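# Sand the dark guide coat off the board

## Task

Sand away the thin dark guide coat across the entire board until at most a few small specks are left, never cutting down through the primer (doing so counts as failure), and then move the sander away from the board.

## Robot and tools

ROBOT. One six-joint arm (UR7e type) carrying a disc sander; there is no gripper and only one arm. The pad is 127 mm in diameter and faces along the tool point's +z axis. The tool point (end_effector_position) sits at the centre of the pad's face, on the tool axis. A flat block projects roughly 9 cm from the last joint's axis toward the sander's -y side and rotates with it, so watch its clearance. Commands are smoothed, so motion trails them by about 0.17 s.

FRAMES. Reported poses use the scene frame: origin on the table top below the arm's base, +z up, +y to the left when facing along +x. The base may be slightly tilted, and the printed position can be a little off, more so at long reach. Motion offsets, however, are given in the tool point's own axes, not the scene frame.

execute_actions. Argument "actions" is a list holding at most one item; optional "pictures" (true/false) controls whether camera images come back. An empty list just reports the current state. An action is {"rows": [...], "steps": n}: up to 15 rows, n from 1 to 15 (default 15), each step lasting 1/30 s; one row per step, and the final row repeats if rows run out. A wait is {"steps": n} with n up to 300, counted from the previous result, so your thinking time is included. Every row is 7 numbers in [-1, 1]: dx, dy, dz, rx, ry, rz, run. The first six are an offset, not a pose: a target for the tool point measured from its pose in the most recent result that showed it (or from where it is when the action begins, if no result has shown it yet or this is a later call in the same reply). All rows share that same reference; they do not add up. Scale: 1.0 equals 0.6 m of travel or 180 degrees of turn. rx, ry, rz form a single rotation vector. Sending all zeros is not a pause: it pulls the tool back to the reference pose. run above 0.01 switches the sander on; anything else switches it off.

move. Argument "target": one 7-number row, same offset convention and scale as above. Optional "speed": path top speed in m/s, 0.002 to 0.5 (default 0.25); rotation is capped at double that value in rad/s. The path is straight, lasts 0.5 to 10 s (longer ones stop short), and ignores obstacles; the arm can lag, wander, or overshoot the speed near full stretch. The run value is applied as the move starts. Its result adds a "move:" line giving how it ended (done, off_target, moving, held, fault), which limits acted (paced = the pose sent was clipped; held = some steps were blocked, after which the arm may jump fast), and the distance left to the target.

wait. Argument "seconds", 0 to 10; nothing new is sent meanwhile, the arm only finishes heading to its last clipped pose.

zoom_image. Arguments "camera" (cam_head_left, cam_head_right, cam_high, cam_low, cam_wrist) and "region" [x0, y0, x1, y1] in pixels of that camera's latest image (672x504, origin top-left), at most 504 by 504.

read_manual. Optional "section" ("licences"); returns only licence text and moves nothing.

finished_scene. Argument "scene": the number of the current scene.

MOTION LIMITS. Each step, the commanded pose is trimmed to lie within 100 mm and 16 degrees of the measured pose; the joints then chase it, favouring position over orientation. A distant target may need several calls; check the returned pose before sending the remainder.

RESULTS. The state line lists position (m), orientation quaternion (w, x, y, z) and linear/angular velocities. force_n and torque_nm are wrist readings at the tool point in tool axes (n/a until the first action); a negative force z means the pad is pressing, and torque x/y show which edge carries the load. Expect noise and a fixed offset of up to about 4 N. "pose unreachable" and HELD flag steps the clearance check altered or blocked (the mount under the base counts as arm). "Hand target" is where the controller is currently driving. MOTOR HOT appears from 70 °C; at 85 °C an OVER-TEMPERATURE FAULT locks the brakes until cooled. A Joint positions line lists joints from base outward.

SANDING AND CAUTIONS. The disc removes coating only where it presses, faster with more pressure and longer dwell. There is no force control and the foam gives only a fraction of a millimetre, so keep the pad parallel to the board (a tilt cuts on one rim) and keep it moving in even, overlapping passes rather than lingering; digging in exposes or cuts through the primer. The arm is rigid: aiming even slightly below the surface can trip a fault. A fault occurs when any joint hits its load limit (shoulder pan, shoulder lift, elbow 138 N m; each wrist 25.7 N m) or any outside force reaches 150 N; the arm then halts for 10 s, yields to the contact, drops the rest of the call and turns the sander off. Faster approaches strike harder. The sander keeps its last run state between calls, even while you think, so finish each action with run 0 unless you intend it to keep cutting; after switching off it coasts for a second or two and still removes material, so lift clear promptly. Avoid slams, hard pushes and knocking anything over. Holding load warms the motors, so do not rest pressed on the board while thinking.

Each tool is called after "Request:" as name(argument=value, ...) on one line, values as JSON.

## Session

Request:
execute_actions(actions=[])

Scene clock: 0.00 s of 5400.00 s.
end_effector_position=(+0.4226, +0.1846, +0.6208) force_n=(-0.7, +1.5, +0.6) torque_nm=(+0.28, +0.16, +0.00) end_effector_quat_wxyz=(+0.075, +0.636, +0.756, -0.135) end_effector_velocity=(-0.000, +0.000, +0.000) end_effector_angular_velocity=(+0.000, +0.000, +0.001)
Joint positions: [-0.341 -1.813  1.65  -1.405 -1.571 -1.912]
Joint velocities: [ 0.001 -0.    -0.     0.     0.     0.   ]
Motor temperatures (°C, as the motors report them): [23 24 24 29 30 28]
Hand target: +0.423, +0.185, +0.621; +0.075, +0.636, +0.756, -0.135

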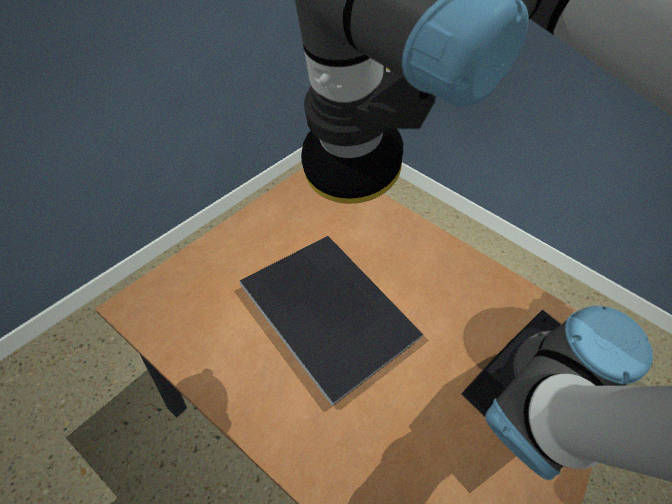

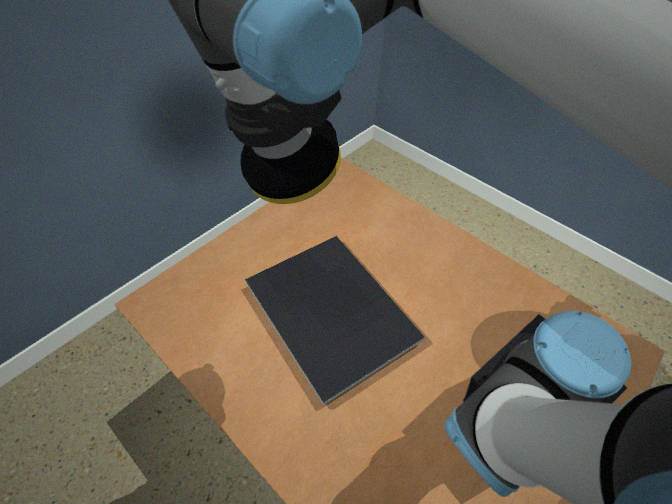

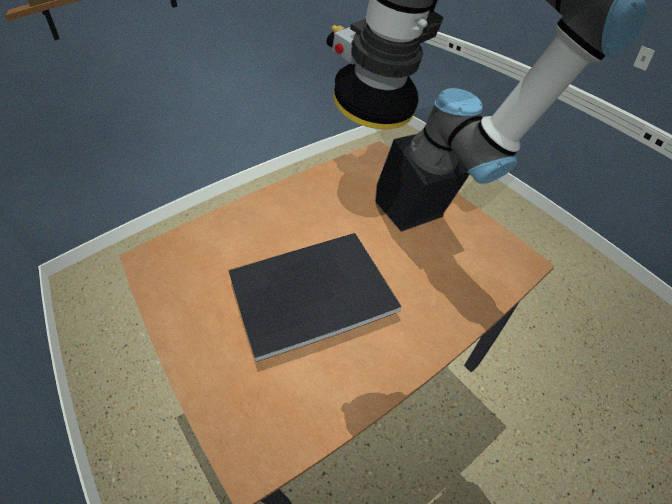

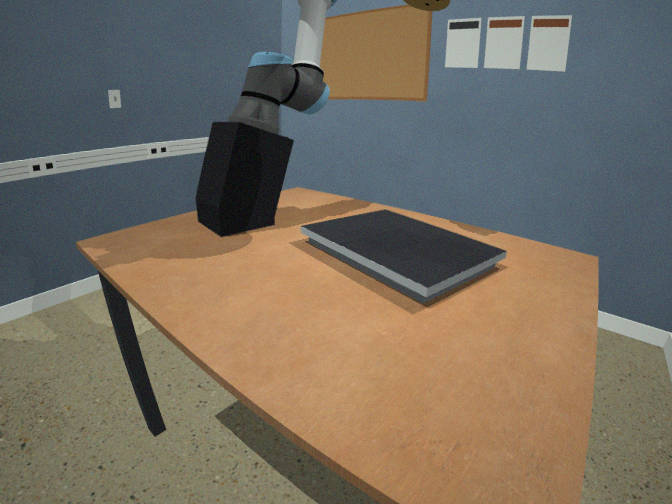

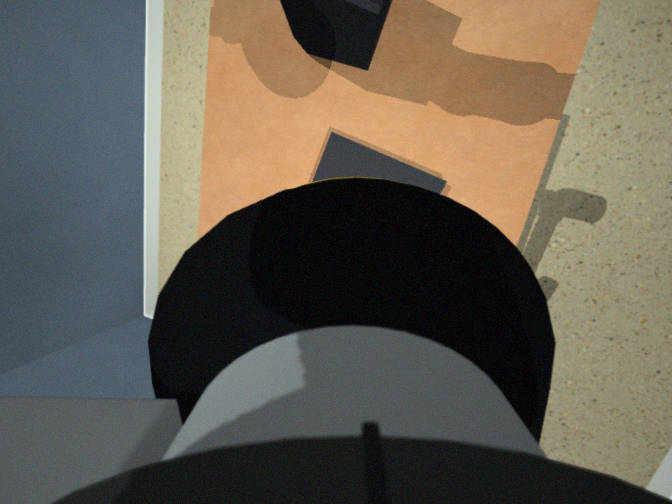

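Request:
move(target=[0,0.15,0,-0.0354,0.0926,0,0])

Scene clock: 8.37 s of 5400.00 s.
end_effector_position=(+0.5107, +0.1983, +0.6114) force_n=(+1.2, +1.0, +2.6) torque_nm=(+0.24, -0.06, +0.10) end_effector_quat_wxyz=(+0.001, +0.644, +0.765, +0.001) end_effector_velocity=(+0.003, +0.000, -0.001) end_effector_angular_velocity=(+0.008, -0.001, +0.001)
Joint positions: [-0.425 -1.645  1.534 -1.438 -1.261 -1.999]
Joint velocities: [-0.001  0.006 -0.003 -0.001  0.008 -0.002]
Motor temperatures (°C, as the motors report them): [23 24 24 29 30 28]
Hand target: +0.511, +0.198, +0.611; +0.000, +0.644, +0.765, +0.001
Off the commanded pose: 0.000 m, 0 deg.
move: done

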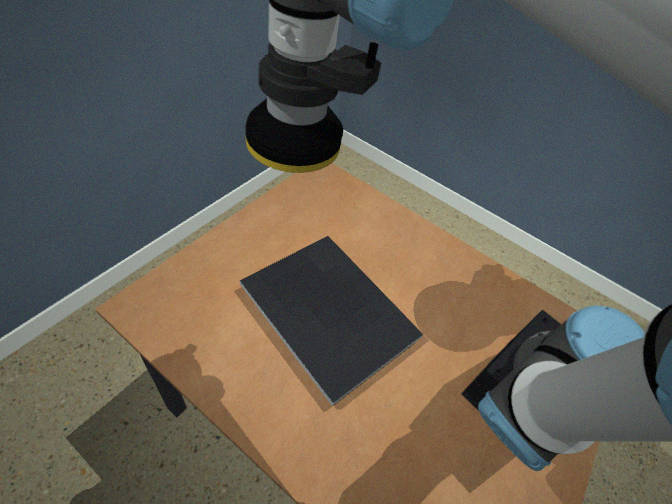

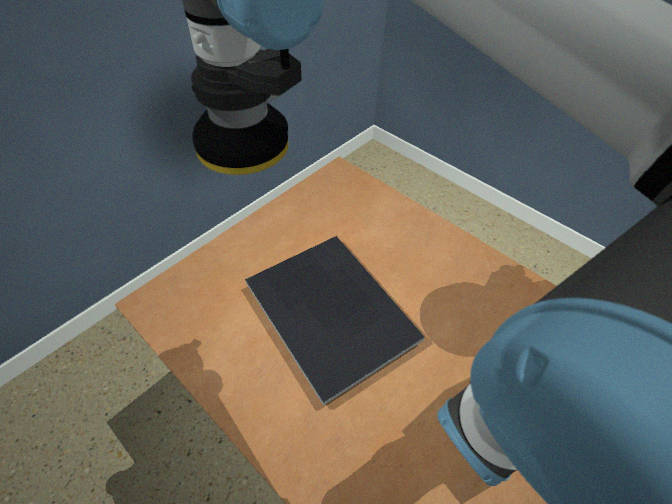

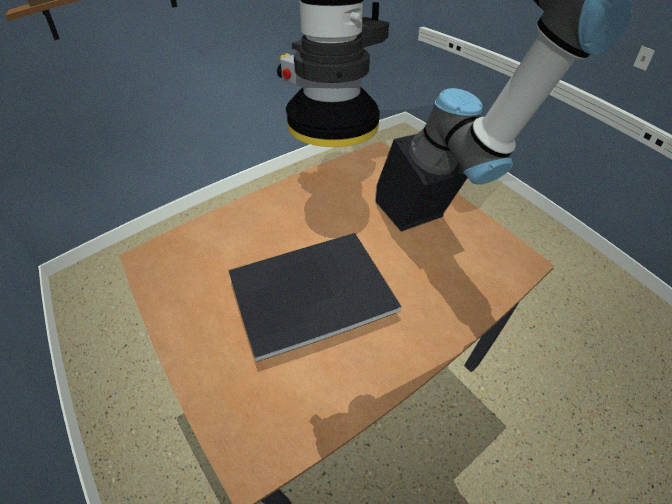

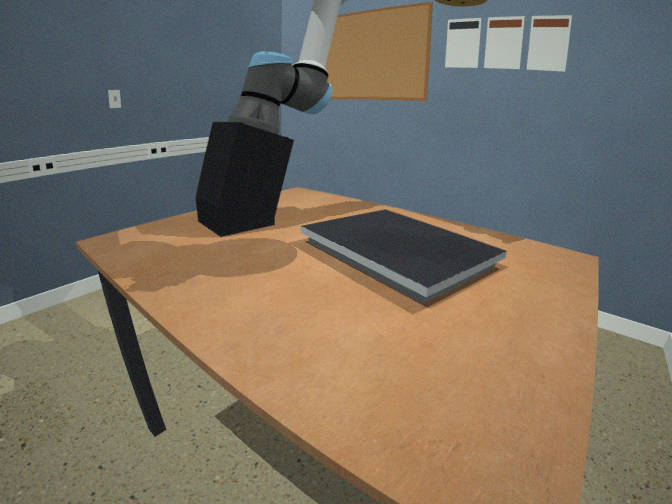

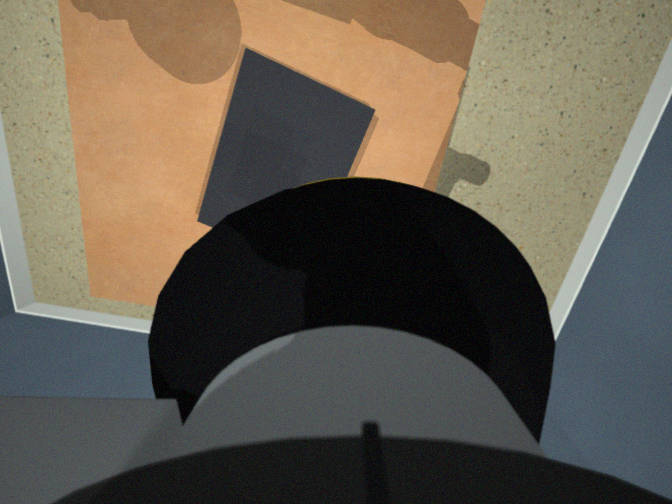

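Request:
move(target=[-0.345,0.26,0.35,0,0,0,0])

Scene clock: 17.63 s of 5400.00 s.
end_effector_position=(+0.7001, +0.0209, +0.4023) force_n=(-0.9, +1.8, +0.5) torque_nm=(+0.20, +0.27, +0.18) end_effector_quat_wxyz=(+0.001, +0.644, +0.765, +0.001) end_effector_velocity=(+0.002, -0.001, -0.001) end_effector_angular_velocity=(-0.001, -0.001, +0.000)
Joint positions: [-0.505 -1.062  1.435 -1.898 -1.263 -2.083]
Joint velocities: [ 0.     0.005 -0.005 -0.    -0.     0.   ]
Motor temperatures (°C, as the motors report them): [23 24 24 29 30 28]
Hand target: +0.700, +0.021, +0.402; +0.001, +0.644, +0.765, +0.001
Off the commanded pose: 0.001 m, 0 deg.
move: done

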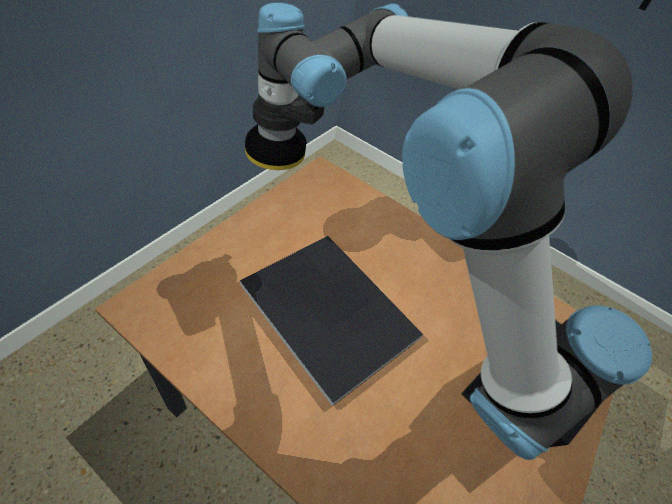

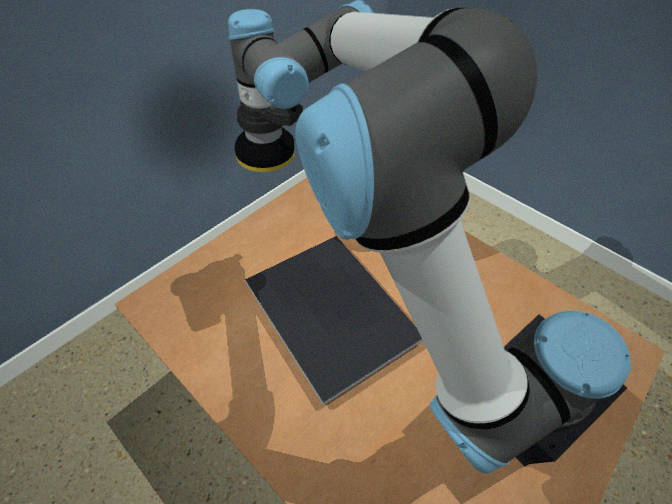

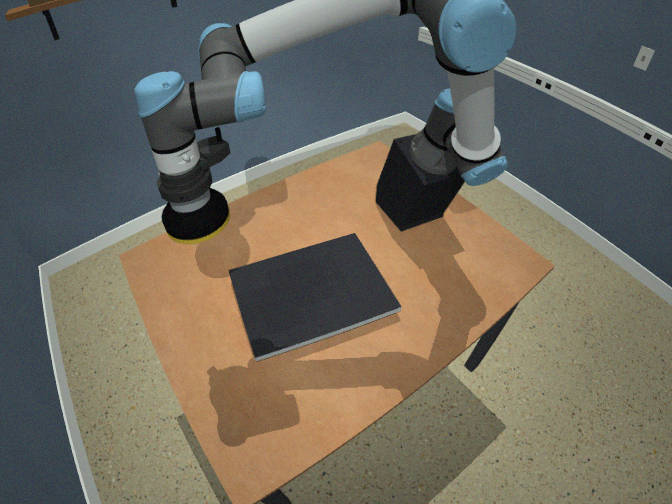

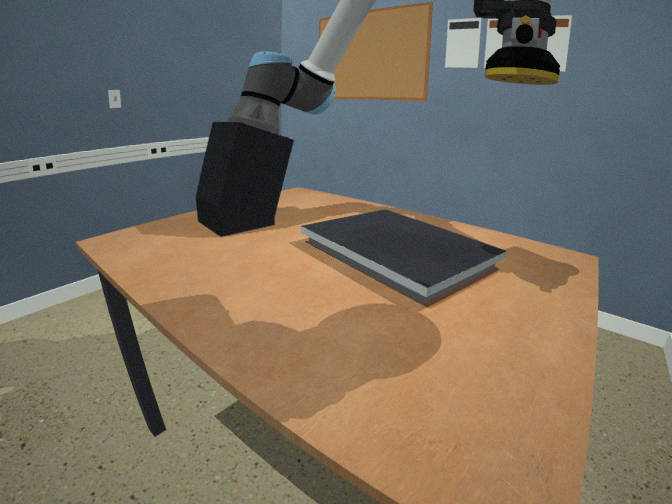

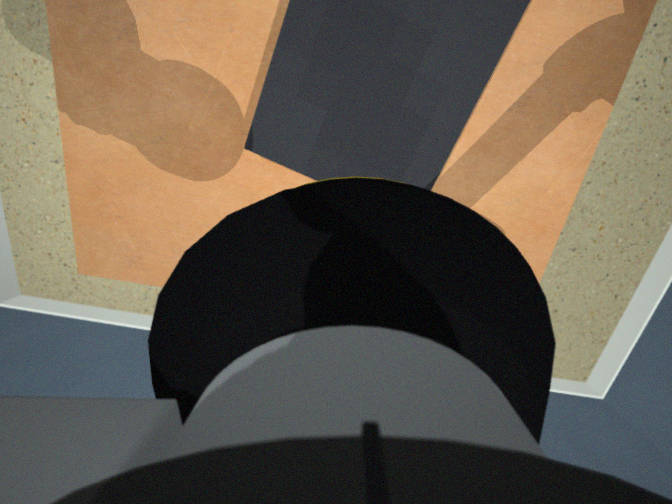

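Request:
move(target=[-0.05,0.0,0.3,0,0,0.127,0])

Scene clock: 24.93 s of 5400.00 s.
end_effector_position=(+0.7056, -0.0088, +0.2227) force_n=(+0.0, +1.1, +2.1) torque_nm=(+0.24, +0.12, +0.00) end_effector_quat_wxyz=(+0.001, +0.782, +0.623, +0.001) end_effector_velocity=(+0.001, +0.000, -0.002) end_effector_angular_velocity=(-0.001, +0.000, -0.004)
Joint positions: [-0.461 -0.811  1.54  -2.267 -1.261 -1.639]
Joint velocities: [ 0.002  0.005 -0.002 -0.003 -0.001  0.006]
Motor temperatures (°C, as the motors report them): [23 24 24 29 30 28]
Hand target: +0.706, -0.009, +0.222; +0.001, +0.783, +0.622, +0.001
Off the commanded pose: 0.000 m, 0 deg.
move: done

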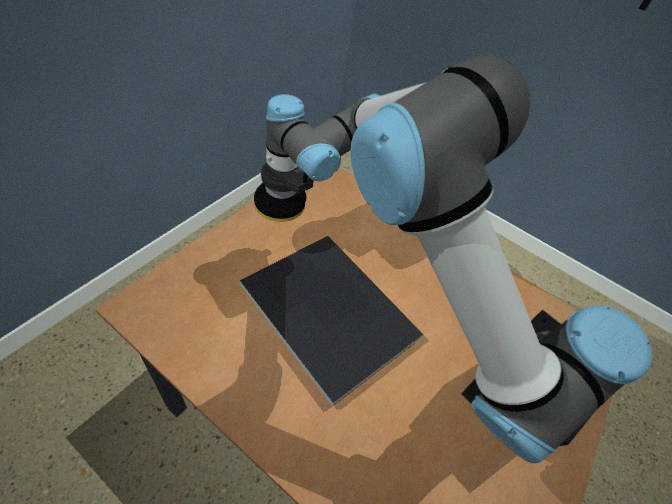

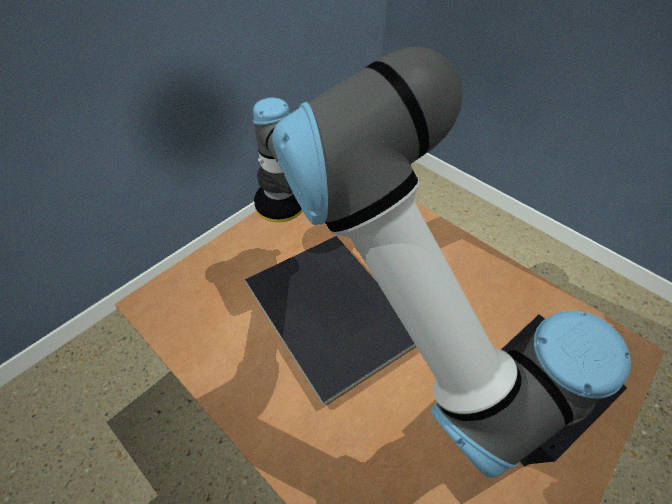

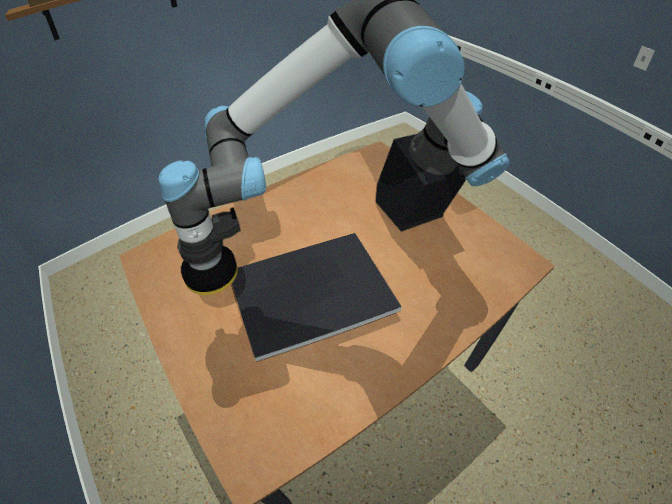

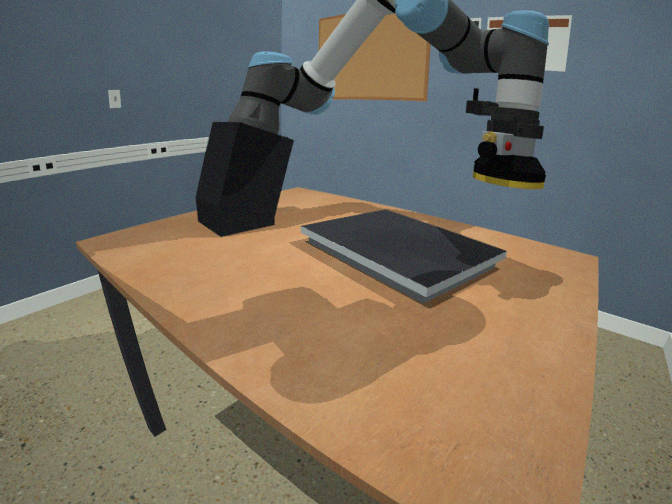

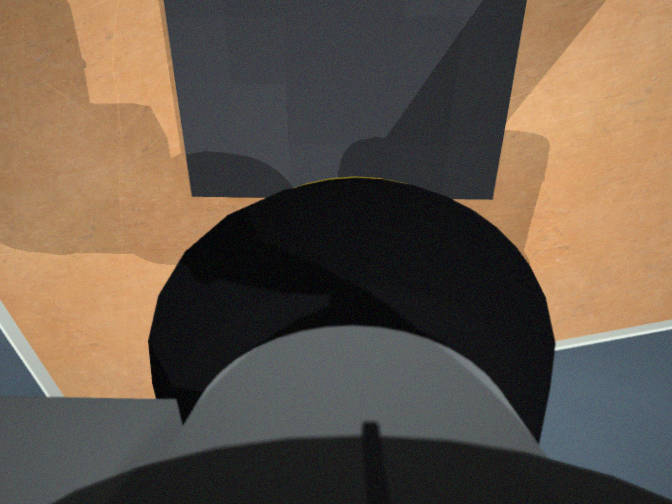

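Request:
move(target=[0,-0.33,0.265,0,0,0,0])

Request:
zoom_image(camera="cam_low", region=[290,150,530,310])

Scene clock: 33.13 s of 5400.00 s.
end_effector_position=(+0.5134, +0.0358, +0.0634) force_n=(+0.0, +1.5, +3.5) torque_nm=(+0.23, +0.19, +0.07) end_effector_quat_wxyz=(+0.001, +0.782, +0.623, +0.001) end_effector_velocity=(-0.001, +0.000, -0.002) end_effector_angular_velocity=(-0.001, -0.002, +0.000)
Joint positions: [-0.388 -0.722  2.1   -2.939 -1.26  -1.562]
Joint velocities: [ 0.002  0.004  0.003 -0.01  -0.001  0.002]
Motor temperatures (°C, as the motors report them): [23 24 24 29 30 28]
Hand target: +0.513, +0.036, +0.063; +0.001, +0.782, +0.623, +0.001
Off the commanded pose: 0.000 m, 0 deg.
move: done

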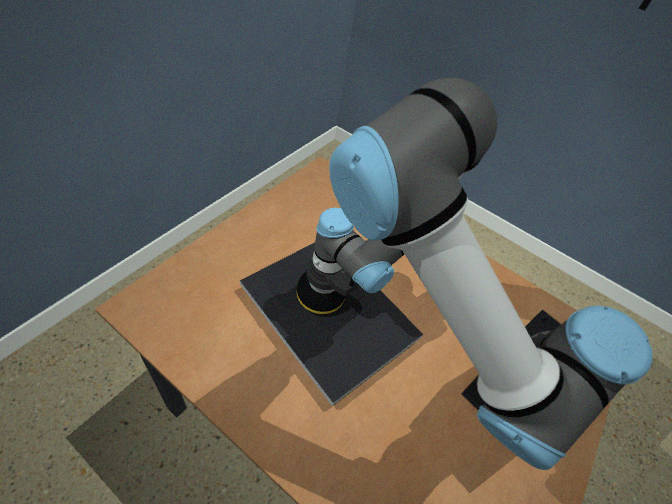

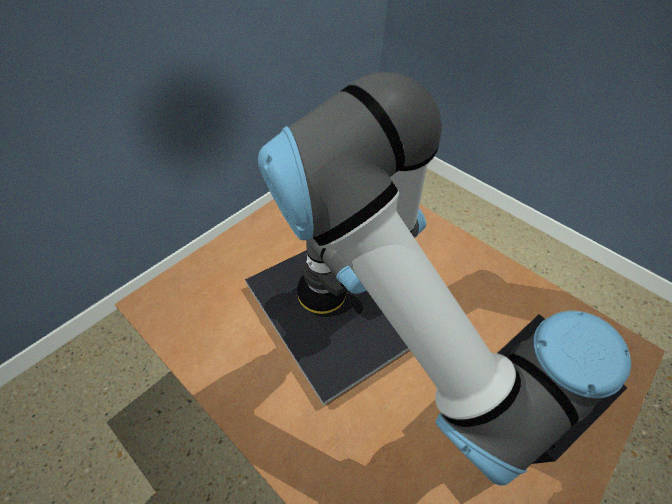

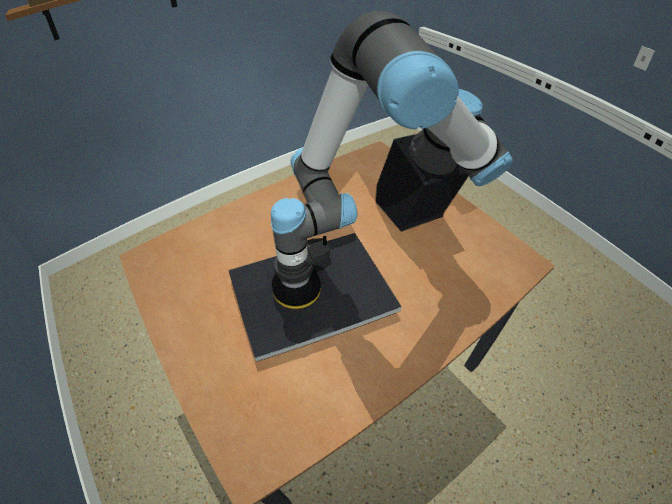

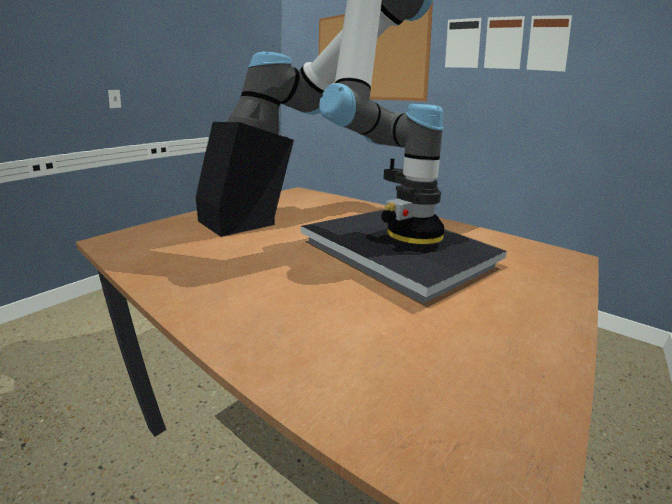

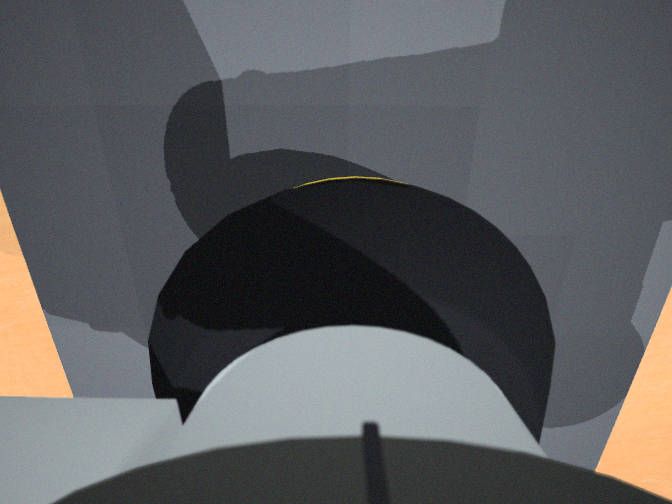

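Region (290, 150, 530, 310) of cam_low's 672x504 image, scaled by 2.100, with more detail than that image has.

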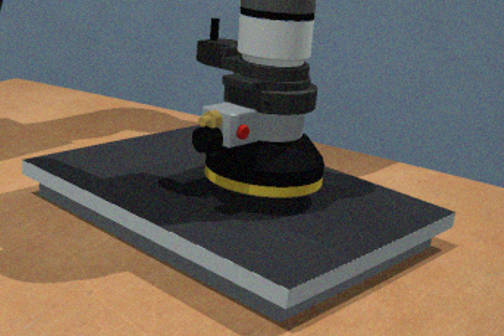

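Request:
execute_actions(actions=[{"rows":[[0,0,0.001,0,0,0,0],[0,0,0.002,0,0,0,0],[0,0,0.003,0,0,0,0],[0,0,0.004,0,0,0,0],[0,0,0.005,0,0,0,0],[0,0,0.006,0,0,0,0],[0,0,0.007,0,0,0,0],[0,0,0.008,0,0,0,0]]}], pictures=false)

Scene clock: 36.67 s of 5400.00 s.
end_effector_position=(+0.5134, +0.0358, +0.0589) force_n=(+0.3, +3.1, +0.9) torque_nm=(+0.48, +0.11, +0.18) end_effector_quat_wxyz=(+0.001, +0.782, +0.623, +0.001) end_effector_velocity=(+0.000, -0.000, -0.003) end_effector_angular_velocity=(-0.000, -0.000, -0.000)
Joint positions: [-0.386 -0.71   2.096 -2.948 -1.26  -1.56 ]
Joint velocities: [ 0.002  0.008 -0.003 -0.006 -0.     0.002]
Motor temperatures (°C, as the motors report them): [23 24 24 29 30 28]
Hand target: +0.513, +0.036, +0.059; +0.001, +0.782, +0.623, +0.001
Off the commanded pose: 0.000 m, 0 deg.
Steps of this call (steps 1 to 91: nothing new was sent; steps 92 to 106: all 15 steps of this action). Readings (end_effector_position | what the end effector reports):
92: (+0.5132, +0.0358, +0.0632) | force_n=(+0.5, +1.4, +1.8) torque_nm=(+0.23, +0.05, +0.14)
93: (+0.5131, +0.0358, +0.0631) | force_n=(+0.1, +1.8, +1.4) torque_nm=(+0.30, +0.20, +0.07)
95: (+0.5131, +0.0358, +0.0627) | force_n=(-0.9, -1.7, +0.0) torque_nm=(-0.16, +0.25, +0.07)
99: (+0.5133, +0.0358, +0.0610) | force_n=(+1.3, +1.0, +0.7) torque_nm=(+0.09, -0.05, +0.17)
106: the state above

Request:
execute_actions(actions=[{"rows":[[0,0,0.001,0,0,0,0],[0,0,0.002,0,0,0,0],[0,0,0.003,0,0,0,0],[0,0,0.004,0,0,0,0],[0,0,0.005,0,0,0,0],[0,0,0.006,0,0,0,0]]}], pictures=false)

Request:
execute_actions(actions=[{"rows":[[0,0,0.001,0,0,0,0],[0,0,0.002,0,0,0,0],[0,0,0.003,0,0,0,0],[0,0,0.004,0,0,0,0]]}])

Scene clock: 40.77 s of 5400.00 s.
end_effector_position=(+0.5134, +0.0358, +0.0555) force_n=(+2.0, +2.7, +0.1) torque_nm=(+0.44, -0.17, +0.18) end_effector_quat_wxyz=(+0.001, +0.782, +0.623, +0.001) end_effector_velocity=(-0.002, +0.000, -0.002) end_effector_angular_velocity=(+0.002, +0.004, -0.002)
Joint positions: [-0.383 -0.701  2.093 -2.954 -1.26  -1.557]
Joint velocities: [ 0.001  0.004  0.001 -0.     0.001  0.001]
Motor temperatures (°C, as the motors report them): [23 24 24 29 30 28]
Hand target: +0.513, +0.036, +0.055; +0.001, +0.782, +0.623, +0.001
Off the commanded pose: 0.000 m, 0 deg.
Steps of this call (steps 1 to 108: nothing new was sent; steps 109 to 123: all 15 steps of this action). Readings (end_effector_position | what the end effector reports):
109: (+0.5134, +0.0358, +0.0586) | force_n=(+0.3, +2.1, -0.1) torque_nm=(+0.26, +0.12, +0.04)
110: (+0.5134, +0.0358, +0.0585) | force_n=(-0.3, +1.6, +1.5) torque_nm=(+0.20, +0.21, +0.20)
112: (+0.5134, +0.0358, +0.0582) | force_n=(-0.4, +0.6, +1.9) torque_nm=(+0.14, +0.12, +0.11)
116: (+0.5134, +0.0358, +0.0566) | force_n=(+1.0, +1.9, +1.9) torque_nm=(+0.19, +0.05, +0.20)
123: the state above

Scene clock: 41.27 s of 5400.00 s.
end_effector_position=(+0.5134, +0.0358, +0.0531) force_n=(+1.2, -1.4, +0.3) torque_nm=(-0.15, +0.02, +0.11) end_effector_quat_wxyz=(+0.001, +0.782, +0.623, +0.001) end_effector_velocity=(+0.000, -0.000, -0.001) end_effector_angular_velocity=(-0.000, +0.000, +0.001)
Joint positions: [-0.382 -0.695  2.091 -2.959 -1.26  -1.556]
Joint velocities: [ 0.001  0.002 -0.001 -0.001 -0.    -0.   ]
Motor temperatures (°C, as the motors report them): [23 24 24 29 30 28]
Hand target: +0.513, +0.036, +0.053; +0.001, +0.782, +0.623, +0.001
Off the commanded pose: 0.000 m, 0 deg.
Steps of this call (steps 1 to 15: all 15 steps of this action). Readings (end_effector_position | what the end effector reports):
1: (+0.5134, +0.0358, +0.0554) | force_n=(+0.3, +0.3, +2.1) torque_nm=(+0.13, +0.11, +0.13)
2: (+0.5134, +0.0358, +0.0553) | force_n=(-1.3, +0.9, +1.7) torque_nm=(+0.19, +0.23, +0.25)
4: (+0.5134, +0.0358, +0.0549) | force_n=(+0.0, +0.6, +0.2) torque_nm=(+0.07, +0.08, +0.12)
8: (+0.5134, +0.0358, +0.0537) | force_n=(-1.3, +1.9, +2.4) torque_nm=(+0.27, +0.18, +0.19)
15: the state above

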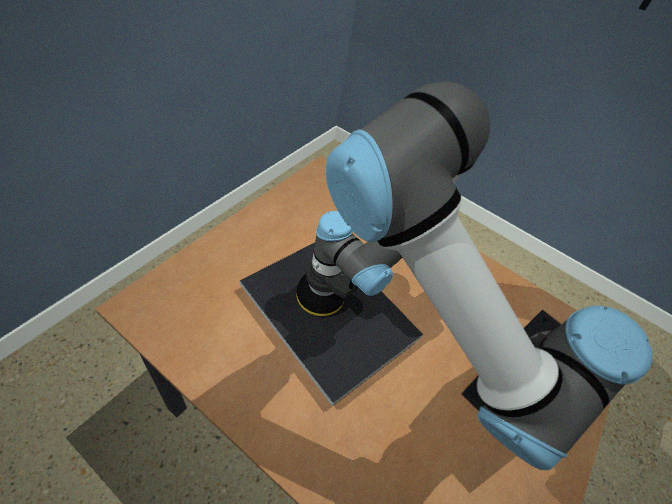

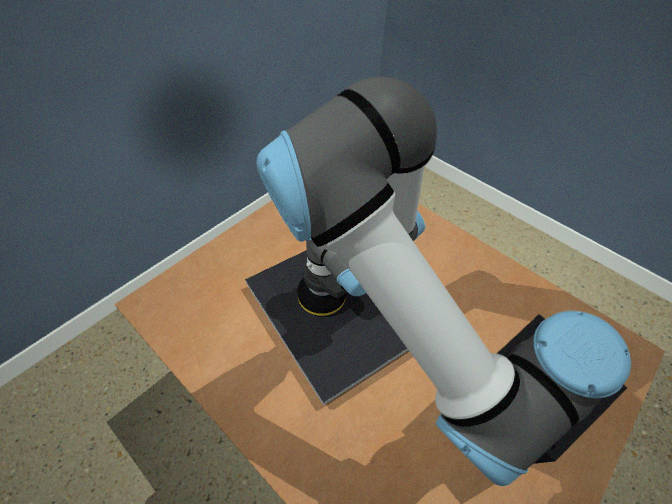

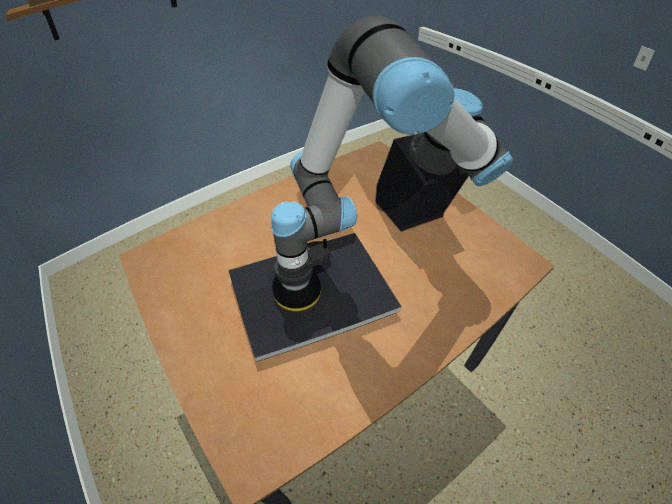

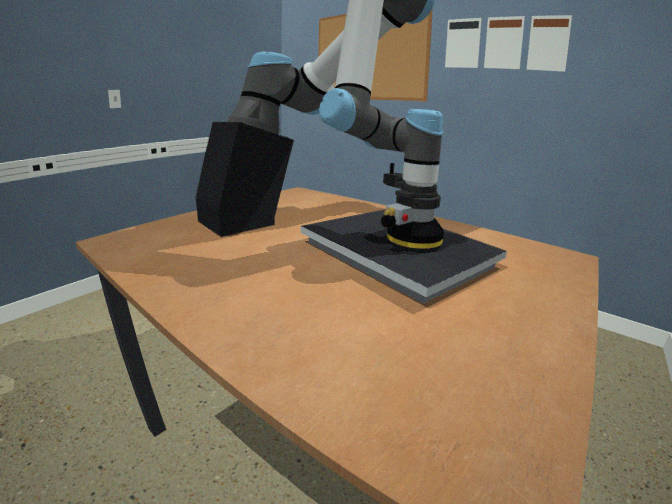

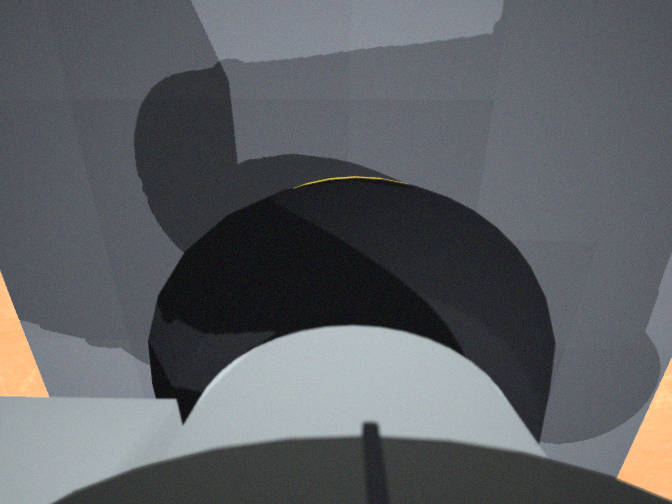

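Request:
execute_actions(actions=[{"rows":[[0,0,0.0005,0,0,0,0],[0,0,0.001,0,0,0,0],[0,0,0.0015,0,0,0,0],[0,0,0.002,0,0,0,0],[0,0,0.0025,0,0,0,0],[0,0,0.003,0,0,0,0],[0,0,0.0035,0,0,0,0],[0,0,0.004,0,0,0,0]]}], pictures=false)

Request:
execute_actions(actions=[{"rows":[[0,0,0.0005,0,0,0,0],[0,0,0.001,0,0,0,0],[0,0,0.0015,0,0,0,0],[0,0,0.002,0,0,0,0],[0,0,0.0025,0,0,0,0]]}], pictures=false)

Scene clock: 46.03 s of 5400.00 s.
end_effector_position=(+0.5134, +0.0358, +0.0509) force_n=(+1.0, +1.4, +1.5) torque_nm=(+0.29, -0.07, +0.20) end_effector_quat_wxyz=(+0.001, +0.782, +0.623, +0.001) end_effector_velocity=(-0.001, -0.000, -0.002) end_effector_angular_velocity=(-0.000, +0.002, -0.002)
Joint positions: [-0.381 -0.689  2.088 -2.963 -1.26  -1.554]
Joint velocities: [ 0.001  0.004 -0.001 -0.001 -0.001  0.001]
Motor temperatures (°C, as the motors report them): [23 24 24 29 30 28]
Hand target: +0.513, +0.036, +0.051; +0.001, +0.782, +0.623, +0.001
Off the commanded pose: 0.000 m, 0 deg.
Steps of this call (steps 1 to 128: nothing new was sent; steps 129 to 143: all 15 steps of this action). Readings (end_effector_position | what the end effector reports):
129: (+0.5134, +0.0358, +0.0531) | force_n=(-0.7, +2.4, -2.8) torque_nm=(+0.34, +0.25, +0.26)
130: (+0.5134, +0.0358, +0.0530) | force_n=(+1.0, -0.3, -0.4) torque_nm=(+0.06, +0.00, +0.17)
132: (+0.5134, +0.0358, +0.0528) | force_n=(-1.1, +0.8, -0.3) torque_nm=(+0.09, +0.31, +0.11)
136: (+0.5134, +0.0358, +0.0520) | force_n=(+0.1, +0.8, +0.1) torque_nm=(+0.16, +0.05, +0.13)
143: the state above

Scene clock: 46.53 s of 5400.00 s.
end_effector_position=(+0.5134, +0.0358, +0.0495) force_n=(-0.3, -0.6, +2.0) torque_nm=(-0.02, +0.13, +0.15) end_effector_quat_wxyz=(+0.001, +0.782, +0.623, +0.001) end_effector_velocity=(-0.000, -0.000, -0.001) end_effector_angular_velocity=(+0.000, +0.001, -0.001)
Joint positions: [-0.38  -0.685  2.087 -2.966 -1.26  -1.553]
Joint velocities: [-0.     0.001 -0.001  0.     0.     0.   ]
Motor temperatures (°C, as the motors report them): [23 24 24 29 30 28]
Hand target: +0.513, +0.036, +0.049; +0.001, +0.782, +0.623, +0.001
Off the commanded pose: 0.000 m, 0 deg.
Steps of this call (steps 1 to 15: all 15 steps of this action). Readings (end_effector_position | what the end effector reports):
1: (+0.5134, +0.0358, +0.0509) | force_n=(+0.1, +2.4, -0.3) torque_nm=(+0.40, +0.06, +0.09)
2: (+0.5134, +0.0358, +0.0508) | force_n=(+2.1, +1.5, +0.1) torque_nm=(+0.28, -0.20, +0.19)
4: (+0.5134, +0.0358, +0.0506) | force_n=(-1.0, +0.7, +1.7) torque_nm=(+0.07, +0.23, +0.09)
8: (+0.5134, +0.0358, +0.0499) | force_n=(+1.2, +0.7, +1.1) torque_nm=(+0.06, -0.05, +0.14)
15: the state above

Request:
execute_actions(actions=[{"rows":[[0,0,0.0005,0,0,0,0],[0,0,0.001,0,0,0,0],[0,0,0.0015,0,0,0,0],[0,0,0.002,0,0,0,0],[0,0,0.0025,0,0,0,0]]}], pictures=false)

Request:
execute_actions(actions=[{"rows":[[0,0,0.0005,0,0,0,0],[0,0,0.001,0,0,0,0],[0,0,0.0015,0,0,0,0]]}])

Scene clock: 52.83 s of 5400.00 s.
end_effector_position=(+0.5134, +0.0358, +0.0480) force_n=(-0.3, +1.2, +1.1) torque_nm=(+0.28, +0.18, +0.14) end_effector_quat_wxyz=(+0.001, +0.782, +0.623, +0.001) end_effector_velocity=(+0.000, -0.001, -0.000) end_effector_angular_velocity=(-0.000, -0.000, -0.001)
Joint positions: [-0.379 -0.681  2.086 -2.968 -1.26  -1.553]
Joint velocities: [-0.001  0.001 -0.001 -0.001 -0.     0.   ]
Motor temperatures (°C, as the motors report them): [23 24 24 29 30 28]
Hand target: +0.513, +0.036, +0.048; +0.001, +0.782, +0.623, +0.001
Off the commanded pose: 0.000 m, 0 deg.
Steps of this call (steps 1 to 174: nothing new was sent; steps 175 to 189: all 15 steps of this action). Readings (end_effector_position | what the end effector reports):
175: (+0.5134, +0.0358, +0.0494) | force_n=(+0.7, +1.4, +1.0) torque_nm=(+0.28, -0.02, +0.16)
176: (+0.5134, +0.0358, +0.0494) | force_n=(+0.8, +1.7, +3.1) torque_nm=(+0.24, +0.01, +0.23)
178: (+0.5134, +0.0358, +0.0492) | force_n=(-0.2, -0.1, +1.8) torque_nm=(-0.03, +0.07, +0.16)
182: (+0.5134, +0.0358, +0.0484) | force_n=(+1.2, -1.0, +0.7) torque_nm=(+0.08, -0.13, +0.12)
189: the state above

Scene clock: 53.33 s of 5400.00 s.
end_effector_position=(+0.5134, +0.0358, +0.0471) force_n=(-0.6, +0.3, +1.7) torque_nm=(+0.16, +0.15, +0.09) end_effector_quat_wxyz=(+0.001, +0.782, +0.623, +0.001) end_effector_velocity=(+0.001, -0.000, -0.000) end_effector_angular_velocity=(+0.000, -0.002, -0.000)
Joint positions: [-0.378 -0.679  2.085 -2.97  -1.26  -1.552]
Joint velocities: [-0.     0.001 -0.001 -0.001  0.001  0.001]
Motor temperatures (°C, as the motors report them): [23 24 24 29 30 28]
Hand target: +0.513, +0.036, +0.047; +0.001, +0.782, +0.623, +0.001
Off the commanded pose: 0.000 m, 0 deg.
Steps of this call (steps 1 to 15: all 15 steps of this action). Readings (end_effector_position | what the end effector reports):
1: (+0.5134, +0.0358, +0.0480) | force_n=(-0.6, -0.6, +1.4) torque_nm=(-0.10, +0.11, +0.15)
2: (+0.5134, +0.0358, +0.0480) | force_n=(-0.1, +0.5, +1.3) torque_nm=(+0.02, +0.12, +0.12)
4: (+0.5134, +0.0358, +0.0477) | force_n=(+2.6, +0.5, -0.3) torque_nm=(+0.07, -0.28, +0.19)
8: (+0.5134, +0.0358, +0.0473) | force_n=(+1.4, +1.6, +0.9) torque_nm=(+0.29, +0.04, +0.11)
15: the state above

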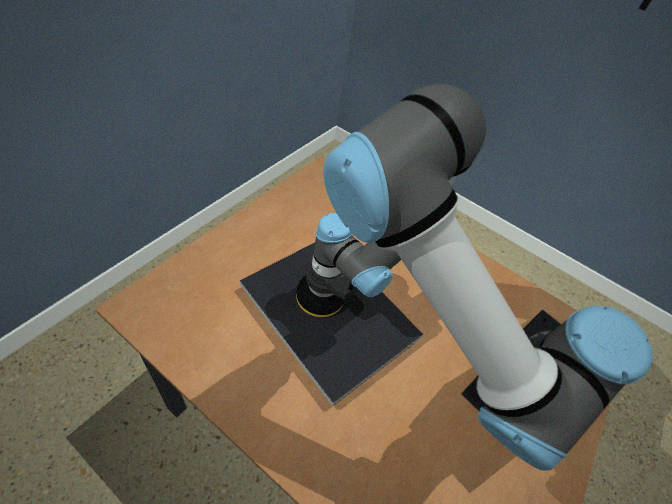

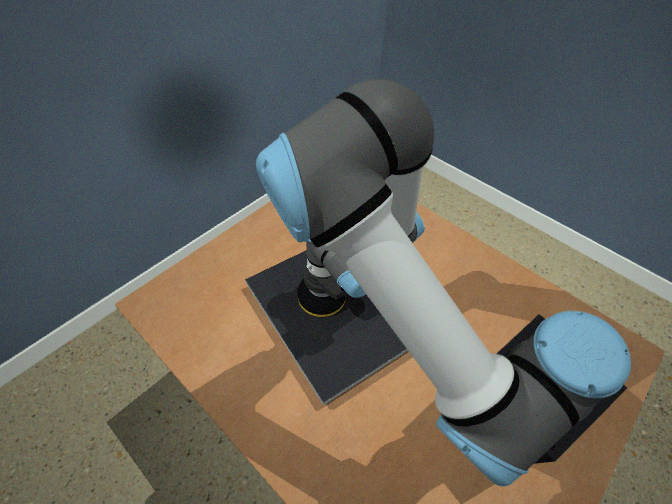

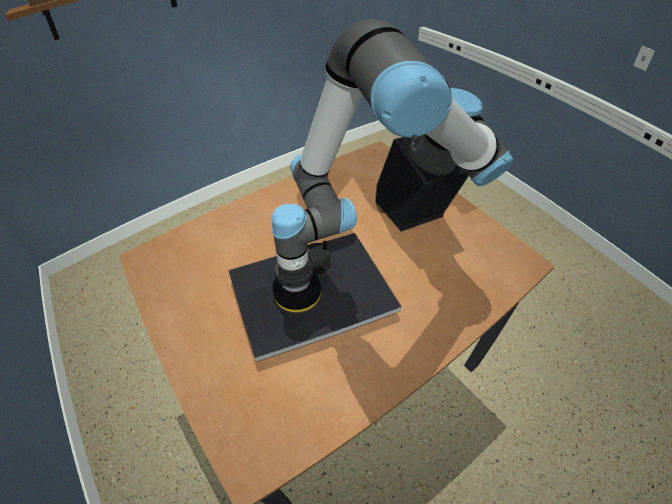

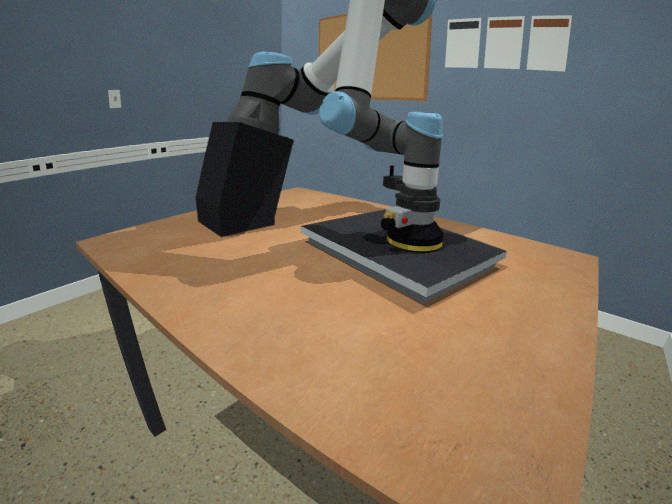

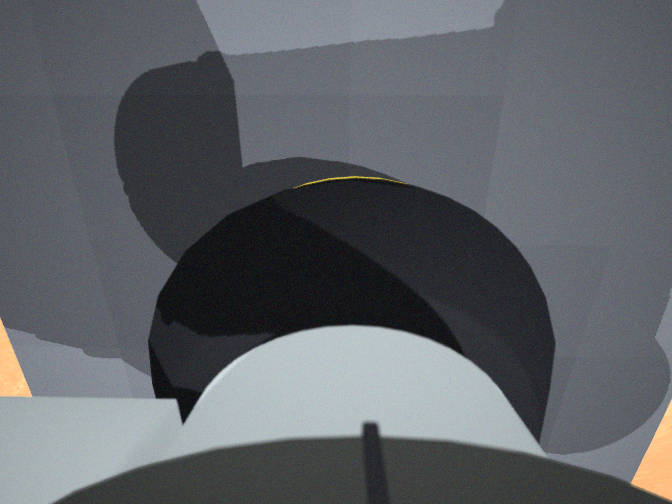

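Request:
execute_actions(actions=[{"rows":[[0,0,0.0005,0,0,0,0],[0,0,0.001,0,0,0,0],[0,0,0.0015,0,0,0,0]]}], pictures=false)

Request:
execute_actions(actions=[{"rows":[[0,0,0.0005,0,0,0,0],[0,0,0.001,0,0,0,0],[0,0,0.0015,0,0,0,0]]}], pictures=false)

Request:
zoom_image(camera="cam_low", region=[360,200,480,280])

Scene clock: 57.33 s of 5400.00 s.
end_effector_position=(+0.5134, +0.0358, +0.0463) force_n=(+0.4, +0.2, +1.1) torque_nm=(-0.01, +0.00, +0.10) end_effector_quat_wxyz=(+0.001, +0.782, +0.623, +0.001) end_effector_velocity=(-0.001, +0.000, -0.001) end_effector_angular_velocity=(-0.000, +0.002, -0.001)
Joint positions: [-0.378 -0.677  2.084 -2.971 -1.26  -1.551]
Joint velocities: [ 0.     0.001  0.002 -0.001 -0.001 -0.   ]
Motor temperatures (°C, as the motors report them): [23 24 24 29 30 28]
Hand target: +0.513, +0.036, +0.046; +0.001, +0.782, +0.623, +0.001
Off the commanded pose: 0.000 m, 0 deg.
Steps of this call (steps 1 to 105: nothing new was sent; steps 106 to 120: all 15 steps of this action). Readings (end_effector_position | what the end effector reports):
106: (+0.5134, +0.0358, +0.0471) | force_n=(+0.6, +1.4, +0.6) torque_nm=(+0.29, +0.03, +0.11)
107: (+0.5134, +0.0358, +0.0471) | force_n=(+0.8, +2.3, +0.7) torque_nm=(+0.31, +0.11, +0.13)
109: (+0.5134, +0.0358, +0.0469) | force_n=(+2.2, -0.8, +0.8) torque_nm=(-0.01, -0.11, +0.06)
113: (+0.5134, +0.0358, +0.0464) | force_n=(-0.2, +2.0, +0.6) torque_nm=(+0.31, +0.20, +0.16)
120: the state above

Scene clock: 57.83 s of 5400.00 s.
end_effector_position=(+0.5134, +0.0358, +0.0454) force_n=(+0.7, +0.5, -0.1) torque_nm=(+0.18, +0.08, +0.03) end_effector_quat_wxyz=(+0.001, +0.782, +0.623, +0.001) end_effector_velocity=(-0.001, +0.000, -0.001) end_effector_angular_velocity=(+0.001, +0.002, -0.001)
Joint positions: [-0.377 -0.675  2.083 -2.973 -1.26  -1.551]
Joint velocities: [0.001 0.001 0.    0.002 0.    0.   ]
Motor temperatures (°C, as the motors report them): [23 24 24 29 30 28]
Hand target: +0.513, +0.036, +0.045; +0.001, +0.782, +0.623, +0.001
Off the commanded pose: 0.000 m, 0 deg.
Steps of this call (steps 1 to 15: all 15 steps of this action). Readings (end_effector_position | what the end effector reports):
1: (+0.5134, +0.0358, +0.0463) | force_n=(+1.4, +1.2, +1.7) torque_nm=(+0.19, -0.03, +0.08)
2: (+0.5134, +0.0358, +0.0462) | force_n=(+0.1, -0.1, -0.7) torque_nm=(+0.03, +0.15, +0.05)
4: (+0.5134, +0.0358, +0.0460) | force_n=(-0.1, +1.6, +2.4) torque_nm=(+0.24, +0.10, +0.18)
8: (+0.5134, +0.0358, +0.0456) | force_n=(+1.7, +1.7, -0.6) torque_nm=(+0.24, -0.17, +0.08)
15: the state above

Region (360, 200, 480, 280) of cam_low's 672x504 image, scaled by 4.200, with more detail than that image has.

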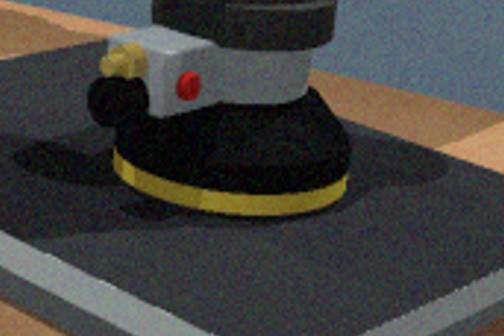

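Still a gap perhaps.

Request:
execute_actions(actions=[{"rows":[[0,0,0.0005,0,0,0,0],[0,0,0.001,0,0,0,0],[0,0,0.0015,0,0,0,0]]}], pictures=false)

Request:
execute_actions(actions=[{"rows":[[0,0,0.0005,0,0,0,0],[0,0,0.001,0,0,0,0],[0,0,0.0015,0,0,0,0]]}], pictures=false)

Scene clock: 61.53 s of 5400.00 s.
end_effector_position=(+0.5134, +0.0358, +0.0445) force_n=(-0.2, +2.2, +0.3) torque_nm=(+0.36, +0.11, +0.15) end_effector_quat_wxyz=(+0.001, +0.782, +0.623, +0.001) end_effector_velocity=(+0.000, -0.000, +0.000) end_effector_angular_velocity=(-0.000, -0.001, -0.000)
Joint positions: [-0.377 -0.672  2.082 -2.974 -1.26  -1.55 ]
Joint velocities: [-0.001  0.     0.    -0.002 -0.     0.   ]
Motor temperatures (°C, as the motors report them): [23 24 24 29 30 28]
Hand target: +0.513, +0.036, +0.044; +0.001, +0.782, +0.623, +0.001
Off the commanded pose: 0.000 m, 0 deg.
Steps of this call (steps 1 to 96: nothing new was sent; steps 97 to 111: all 15 steps of this action). Readings (end_effector_position | what the end effector reports):
97: (+0.5134, +0.0358, +0.0454) | force_n=(+2.0, +0.6, +2.1) torque_nm=(+0.15, -0.02, +0.11)
98: (+0.5134, +0.0358, +0.0453) | force_n=(+0.7, +1.5, -0.1) torque_nm=(+0.25, +0.03, +0.09)
100: (+0.5134, +0.0358, +0.0451) | force_n=(-0.8, +0.7, -0.2) torque_nm=(+0.14, +0.17, +0.09)
104: (+0.5134, +0.0358, +0.0447) | force_n=(+1.4, +0.9, +1.4) torque_nm=(+0.18, -0.06, +0.14)
111: the state above

Scene clock: 62.03 s of 5400.00 s.
end_effector_position=(+0.5134, +0.0358, +0.0436) force_n=(+1.1, +0.9, +1.6) torque_nm=(+0.31, -0.02, +0.14) end_effector_quat_wxyz=(+0.001, +0.782, +0.623, +0.001) end_effector_velocity=(+0.001, -0.001, +0.000) end_effector_angular_velocity=(-0.001, -0.001, -0.001)
Joint positions: [-0.376 -0.67   2.081 -2.976 -1.26  -1.55 ]
Joint velocities: [-0.001  0.001 -0.001 -0.001 -0.     0.   ]
Motor temperatures (°C, as the motors report them): [23 24 24 29 30 28]
Hand target: +0.513, +0.036, +0.044; +0.001, +0.782, +0.623, +0.001
Off the commanded pose: 0.000 m, 0 deg.
Steps of this call (steps 1 to 15: all 15 steps of this action). Readings (end_effector_position | what the end effector reports):
1: (+0.5134, +0.0358, +0.0445) | force_n=(-0.6, -0.7, +0.2) torque_nm=(+0.03, +0.16, +0.14)
2: (+0.5134, +0.0358, +0.0445) | force_n=(+0.4, +0.1, +1.0) torque_nm=(+0.06, -0.04, +0.12)
4: (+0.5134, +0.0358, +0.0442) | force_n=(+1.2, +0.4, +1.7) torque_nm=(+0.03, -0.11, +0.11)
8: (+0.5134, +0.0358, +0.0438) | force_n=(+2.3, +2.3, +1.2) torque_nm=(+0.30, -0.17, +0.16)
15: the state above


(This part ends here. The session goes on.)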